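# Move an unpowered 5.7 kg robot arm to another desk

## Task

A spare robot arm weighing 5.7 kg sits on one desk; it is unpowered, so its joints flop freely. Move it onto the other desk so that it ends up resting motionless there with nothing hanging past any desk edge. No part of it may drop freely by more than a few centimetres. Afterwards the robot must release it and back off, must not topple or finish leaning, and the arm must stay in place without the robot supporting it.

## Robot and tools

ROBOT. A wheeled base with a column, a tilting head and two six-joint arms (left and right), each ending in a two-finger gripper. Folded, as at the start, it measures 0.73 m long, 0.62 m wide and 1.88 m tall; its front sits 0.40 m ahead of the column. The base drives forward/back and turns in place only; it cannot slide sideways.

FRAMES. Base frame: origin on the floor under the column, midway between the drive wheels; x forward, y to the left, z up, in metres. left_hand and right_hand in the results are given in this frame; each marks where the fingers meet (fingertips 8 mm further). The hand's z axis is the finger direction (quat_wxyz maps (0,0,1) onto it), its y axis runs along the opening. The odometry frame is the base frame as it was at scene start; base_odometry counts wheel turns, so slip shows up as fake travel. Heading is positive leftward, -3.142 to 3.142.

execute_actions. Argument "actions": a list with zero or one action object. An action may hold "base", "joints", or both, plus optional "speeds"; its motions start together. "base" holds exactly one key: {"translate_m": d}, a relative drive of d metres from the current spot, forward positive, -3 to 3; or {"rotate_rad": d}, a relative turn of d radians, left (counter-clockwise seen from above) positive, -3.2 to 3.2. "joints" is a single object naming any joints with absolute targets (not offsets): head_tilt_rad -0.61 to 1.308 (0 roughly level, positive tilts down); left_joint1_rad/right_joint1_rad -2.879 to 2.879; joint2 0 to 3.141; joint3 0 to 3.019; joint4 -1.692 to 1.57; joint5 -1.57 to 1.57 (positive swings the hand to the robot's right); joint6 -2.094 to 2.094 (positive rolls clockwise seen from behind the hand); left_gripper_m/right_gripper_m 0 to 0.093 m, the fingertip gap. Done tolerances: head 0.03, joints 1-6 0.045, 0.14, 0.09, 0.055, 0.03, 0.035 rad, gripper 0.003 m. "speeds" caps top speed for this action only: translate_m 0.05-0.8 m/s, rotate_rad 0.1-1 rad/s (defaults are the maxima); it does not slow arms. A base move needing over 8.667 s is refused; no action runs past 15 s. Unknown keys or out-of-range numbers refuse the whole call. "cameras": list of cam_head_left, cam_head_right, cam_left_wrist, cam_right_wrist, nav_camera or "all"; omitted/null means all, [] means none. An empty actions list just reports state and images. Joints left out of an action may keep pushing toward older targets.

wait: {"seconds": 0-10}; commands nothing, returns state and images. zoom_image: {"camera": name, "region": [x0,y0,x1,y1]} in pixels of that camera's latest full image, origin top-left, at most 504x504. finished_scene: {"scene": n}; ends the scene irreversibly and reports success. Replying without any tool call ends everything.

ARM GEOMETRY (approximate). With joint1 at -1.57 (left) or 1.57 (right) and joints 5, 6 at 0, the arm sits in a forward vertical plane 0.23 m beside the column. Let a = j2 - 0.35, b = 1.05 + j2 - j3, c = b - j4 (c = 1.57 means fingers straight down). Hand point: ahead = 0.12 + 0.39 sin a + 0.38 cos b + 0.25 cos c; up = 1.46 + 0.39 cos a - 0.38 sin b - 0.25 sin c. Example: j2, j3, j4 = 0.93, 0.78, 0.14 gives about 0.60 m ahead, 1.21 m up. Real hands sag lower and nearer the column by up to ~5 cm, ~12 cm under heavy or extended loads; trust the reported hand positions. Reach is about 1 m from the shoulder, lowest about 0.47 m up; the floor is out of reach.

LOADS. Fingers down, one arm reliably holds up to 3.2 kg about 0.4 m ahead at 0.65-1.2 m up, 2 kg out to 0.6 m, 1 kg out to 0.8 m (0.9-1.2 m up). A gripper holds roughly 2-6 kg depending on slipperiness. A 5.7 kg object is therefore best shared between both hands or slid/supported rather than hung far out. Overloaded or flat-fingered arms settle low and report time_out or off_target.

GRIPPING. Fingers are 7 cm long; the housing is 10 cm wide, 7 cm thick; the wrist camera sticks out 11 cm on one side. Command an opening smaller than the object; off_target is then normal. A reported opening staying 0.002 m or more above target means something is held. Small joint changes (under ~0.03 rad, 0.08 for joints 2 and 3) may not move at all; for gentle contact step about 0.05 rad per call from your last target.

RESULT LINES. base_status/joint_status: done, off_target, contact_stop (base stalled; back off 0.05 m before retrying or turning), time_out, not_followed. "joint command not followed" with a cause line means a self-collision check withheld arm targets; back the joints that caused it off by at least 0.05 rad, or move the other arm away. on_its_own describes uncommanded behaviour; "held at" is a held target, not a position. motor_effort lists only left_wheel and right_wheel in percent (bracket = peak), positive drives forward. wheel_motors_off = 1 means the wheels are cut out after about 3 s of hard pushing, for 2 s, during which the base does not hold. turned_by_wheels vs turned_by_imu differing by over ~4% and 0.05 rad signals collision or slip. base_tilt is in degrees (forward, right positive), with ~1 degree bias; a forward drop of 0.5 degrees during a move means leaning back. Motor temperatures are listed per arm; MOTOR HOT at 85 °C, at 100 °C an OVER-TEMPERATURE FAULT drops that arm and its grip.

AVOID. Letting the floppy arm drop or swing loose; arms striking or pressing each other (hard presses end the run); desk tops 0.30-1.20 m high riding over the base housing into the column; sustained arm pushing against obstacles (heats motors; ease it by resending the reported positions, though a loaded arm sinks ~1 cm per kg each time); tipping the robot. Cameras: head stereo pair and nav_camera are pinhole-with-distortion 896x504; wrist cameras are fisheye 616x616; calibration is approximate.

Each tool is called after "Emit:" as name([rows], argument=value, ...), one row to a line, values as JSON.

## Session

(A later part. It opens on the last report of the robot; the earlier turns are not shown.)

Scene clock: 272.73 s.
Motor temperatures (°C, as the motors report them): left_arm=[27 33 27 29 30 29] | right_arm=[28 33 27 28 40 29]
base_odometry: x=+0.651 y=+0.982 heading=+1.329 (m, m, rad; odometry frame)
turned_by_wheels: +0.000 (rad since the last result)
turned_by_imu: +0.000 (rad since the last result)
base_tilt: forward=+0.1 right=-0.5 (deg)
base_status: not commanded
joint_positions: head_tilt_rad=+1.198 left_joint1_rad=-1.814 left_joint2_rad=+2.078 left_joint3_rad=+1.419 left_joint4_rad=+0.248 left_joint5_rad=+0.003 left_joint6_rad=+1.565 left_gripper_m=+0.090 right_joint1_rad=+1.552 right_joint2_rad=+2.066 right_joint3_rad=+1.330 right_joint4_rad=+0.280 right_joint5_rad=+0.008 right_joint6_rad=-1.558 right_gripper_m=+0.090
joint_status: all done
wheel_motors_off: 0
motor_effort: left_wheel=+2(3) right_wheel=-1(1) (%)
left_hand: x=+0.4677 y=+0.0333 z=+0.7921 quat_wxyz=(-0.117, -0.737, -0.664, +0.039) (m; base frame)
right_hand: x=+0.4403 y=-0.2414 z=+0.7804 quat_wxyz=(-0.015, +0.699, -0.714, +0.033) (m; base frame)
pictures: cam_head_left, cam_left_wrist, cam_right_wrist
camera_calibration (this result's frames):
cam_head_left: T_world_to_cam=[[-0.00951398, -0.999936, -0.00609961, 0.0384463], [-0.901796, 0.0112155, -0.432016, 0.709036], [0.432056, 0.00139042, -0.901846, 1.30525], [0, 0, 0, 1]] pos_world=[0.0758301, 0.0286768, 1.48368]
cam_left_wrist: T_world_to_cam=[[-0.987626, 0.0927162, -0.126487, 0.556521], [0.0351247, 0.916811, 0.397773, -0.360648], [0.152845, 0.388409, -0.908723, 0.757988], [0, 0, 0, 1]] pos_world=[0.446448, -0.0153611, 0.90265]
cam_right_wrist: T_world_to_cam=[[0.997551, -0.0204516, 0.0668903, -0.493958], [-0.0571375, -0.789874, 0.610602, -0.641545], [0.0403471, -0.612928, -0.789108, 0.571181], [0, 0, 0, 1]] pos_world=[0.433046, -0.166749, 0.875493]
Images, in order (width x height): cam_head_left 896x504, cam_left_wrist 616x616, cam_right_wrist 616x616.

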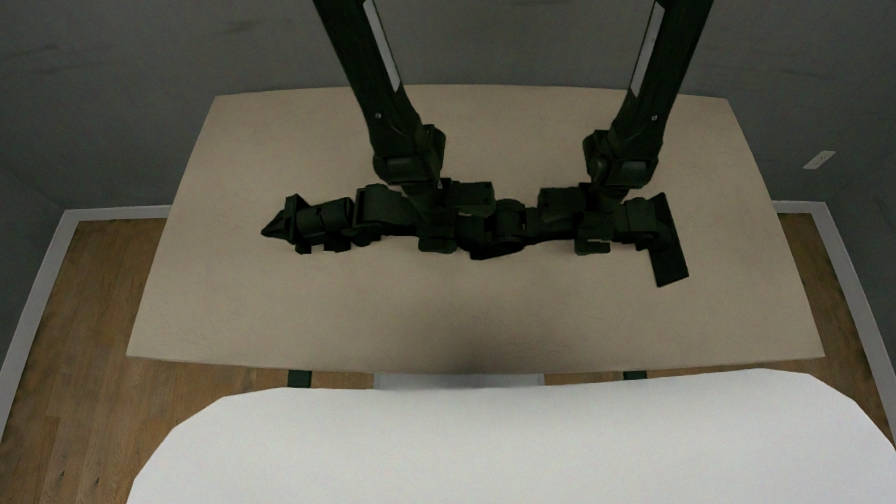

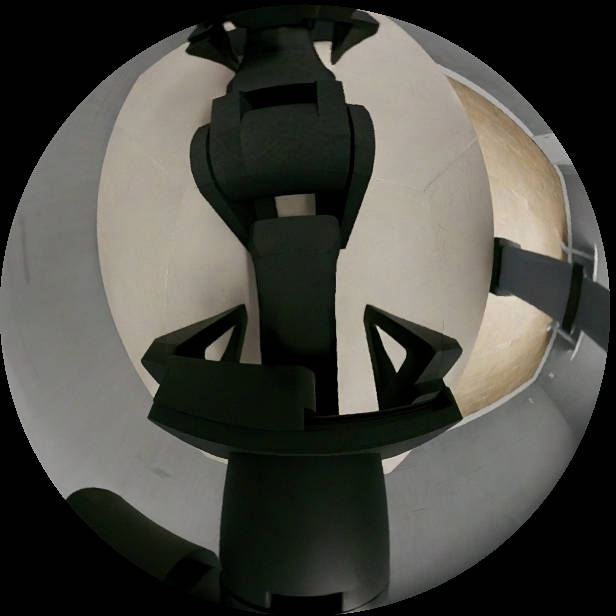

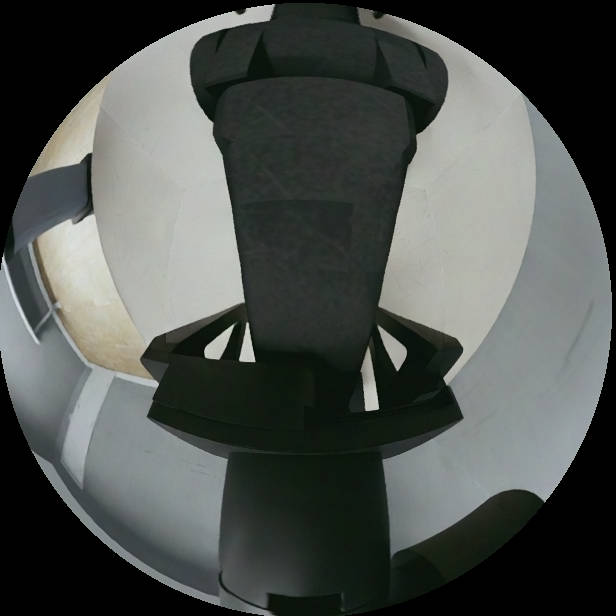

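Emit:
execute_actions([
  {"joints":{"left_joint2_rad":1.95,"left_joint3_rad":1.33,"right_joint2_rad":1.94,"right_joint3_rad":1.23}},
], cameras=["cam_head_left"])

Emit:
execute_actions([
  {"joints":{"left_joint2_rad":1.70,"left_joint3_rad":1.12,"right_joint2_rad":1.70,"right_joint3_rad":1.05}},
], cameras=["cam_head_left"])

Emit:
execute_actions([
  {"base":{"translate_m":-0.6},"joints":{"left_joint2_rad":1.4,"left_joint3_rad":0.85,"right_joint2_rad":1.4,"right_joint3_rad":0.85,"left_joint1_rad":-1.6,"right_joint1_rad":1.6,"head_tilt_rad":0.9}},
], cameras=["cam_head_left"])

Scene clock: 280.53 s.
Motor temperatures (°C, as the motors report them): left_arm=[27 32 27 29 30 29] | right_arm=[28 32 27 28 39 29]
base_odometry: x=+0.651 y=+0.982 heading=+1.329 (m, m, rad; odometry frame)
turned_by_wheels: +0.000 (rad since the last result)
turned_by_imu: +0.000 (rad since the last result)
base_tilt: forward=+0.2 right=-0.4 (deg)
base_status: not commanded
joint_positions: head_tilt_rad=+1.198 left_joint1_rad=-1.813 left_joint2_rad=+1.950 left_joint3_rad=+1.328 left_joint4_rad=+0.245 left_joint5_rad=+0.003 left_joint6_rad=+1.564 left_gripper_m=+0.090 right_joint1_rad=+1.553 right_joint2_rad=+1.940 right_joint3_rad=+1.228 right_joint4_rad=+0.278 right_joint5_rad=+0.002 right_joint6_rad=-1.562 right_gripper_m=+0.090
joint_status: all done
wheel_motors_off: 0
motor_effort: left_wheel=+2(3) right_wheel=-2(3) (%)
left_hand: x=+0.4955 y=+0.0410 z=+0.8397 quat_wxyz=(-0.129, -0.735, -0.665, +0.027) (m; base frame)
right_hand: x=+0.4588 y=-0.2386 z=+0.8273 quat_wxyz=(-0.026, +0.701, -0.712, +0.038) (m; base frame)
pictures: cam_head_left
camera_calibration (this result's frames):
cam_head_left: T_world_to_cam=[[-0.0095143, -0.999936, -0.00609913, 0.0384456], [-0.901818, 0.0112155, -0.431969, 0.708966], [0.43201, 0.00139042, -0.901868, 1.30529], [0, 0, 0, 1]] pos_world=[0.0758272, 0.0286768, 1.48368]
Images, in order (width x height): cam_head_left 896x504.

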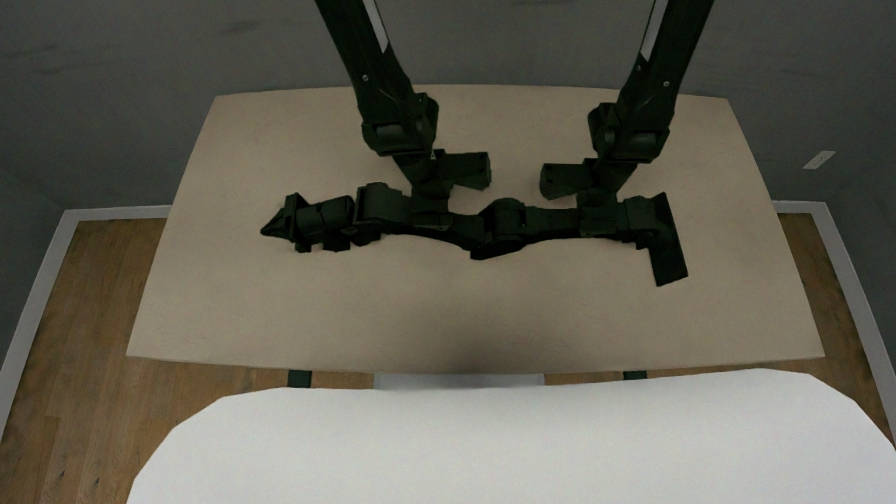

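Scene clock: 281.67 s.
Motor temperatures (°C, as the motors report them): left_arm=[27 32 27 29 30 29] | right_arm=[28 32 27 28 39 29]
base_odometry: x=+0.651 y=+0.982 heading=+1.329 (m, m, rad; odometry frame)
turned_by_wheels: +0.000 (rad since the last result)
turned_by_imu: +0.000 (rad since the last result)
base_tilt: forward=+0.2 right=-0.4 (deg)
base_status: not commanded
joint_positions: head_tilt_rad=+1.198 left_joint1_rad=-1.813 left_joint2_rad=+1.685 left_joint3_rad=+1.125 left_joint4_rad=+0.245 left_joint5_rad=+0.003 left_joint6_rad=+1.564 left_gripper_m=+0.090 right_joint1_rad=+1.553 right_joint2_rad=+1.686 right_joint3_rad=+1.055 right_joint4_rad=+0.283 right_joint5_rad=+0.002 right_joint6_rad=-1.563 right_gripper_m=+0.090
joint_status: all done
wheel_motors_off: 0
motor_effort: left_wheel=+3(3) right_wheel=-2(3) (%)
left_hand: x=+0.5250 y=+0.0588 z=+0.9400 quat_wxyz=(-0.152, -0.731, -0.666, +0.006) (m; base frame)
right_hand: x=+0.5005 y=-0.2375 z=+0.9224 quat_wxyz=(-0.056, +0.699, -0.710, +0.068) (m; base frame)
pictures: cam_head_left
camera_calibration (this result's frames):
cam_head_left: T_world_to_cam=[[-0.0095143, -0.999936, -0.00609913, 0.0384456], [-0.901818, 0.0112155, -0.431969, 0.708966], [0.43201, 0.00139042, -0.901868, 1.30529], [0, 0, 0, 1]] pos_world=[0.0758272, 0.0286768, 1.48368]
Images, in order (width x height): cam_head_left 896x504.

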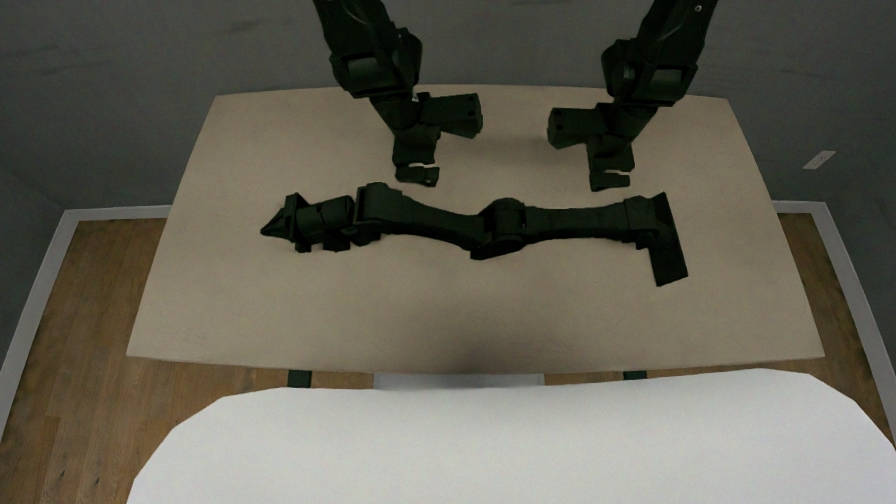

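Scene clock: 284.17 s.
Motor temperatures (°C, as the motors report them): left_arm=[27 32 27 29 30 29] | right_arm=[28 32 27 28 38 29]
base_odometry: x=+0.508 y=+0.399 heading=+1.330 (m, m, rad; odometry frame)
turned_by_wheels: +0.001 (rad since the last result)
turned_by_imu: +0.003 (rad since the last result)
base_tilt: forward=+0.1 right=-0.4 (deg)
base_status: done
joint_positions: head_tilt_rad=+0.914 left_joint1_rad=-1.590 left_joint2_rad=+1.390 left_joint3_rad=+0.849 left_joint4_rad=+0.245 left_joint5_rad=-0.002 left_joint6_rad=+1.564 left_gripper_m=+0.090 right_joint1_rad=+1.604 right_joint2_rad=+1.392 right_joint3_rad=+0.848 right_joint4_rad=+0.285 right_joint5_rad=+0.001 right_joint6_rad=-1.564 right_gripper_m=+0.090
joint_status: all done
wheel_motors_off: 0
motor_effort: left_wheel=+1(53) right_wheel=-1(46) (%)
left_hand: x=+0.5053 y=+0.2138 z=+1.0284 quat_wxyz=(-0.086, -0.703, -0.702, -0.075) (m; base frame)
right_hand: x=+0.5133 y=-0.2059 z=+1.0301 quat_wxyz=(-0.104, +0.703, -0.699, +0.082) (m; base frame)
pictures: cam_head_left
camera_calibration (this result's frames):
cam_head_left: T_world_to_cam=[[-0.007426, -0.999936, -0.00851914, 0.042068], [-0.744796, 0.0112155, -0.667198, 1.06337], [0.66725, 0.00139042, -0.744832, 1.05169], [0, 0, 0, 1]] pos_world=[0.0905628, 0.0286768, 1.49317]
Images, in order (width x height): cam_head_left 896x504.

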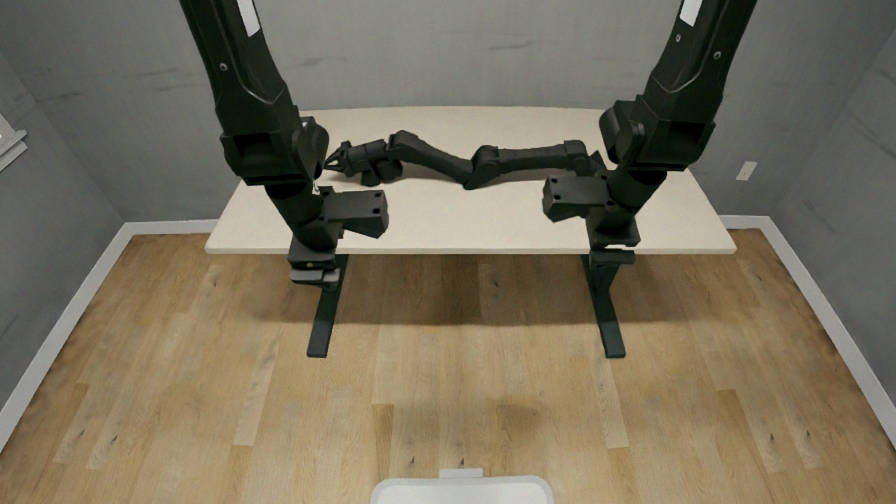

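Emit:
finished_scene(scene=1)

The scene is finished: the task was done.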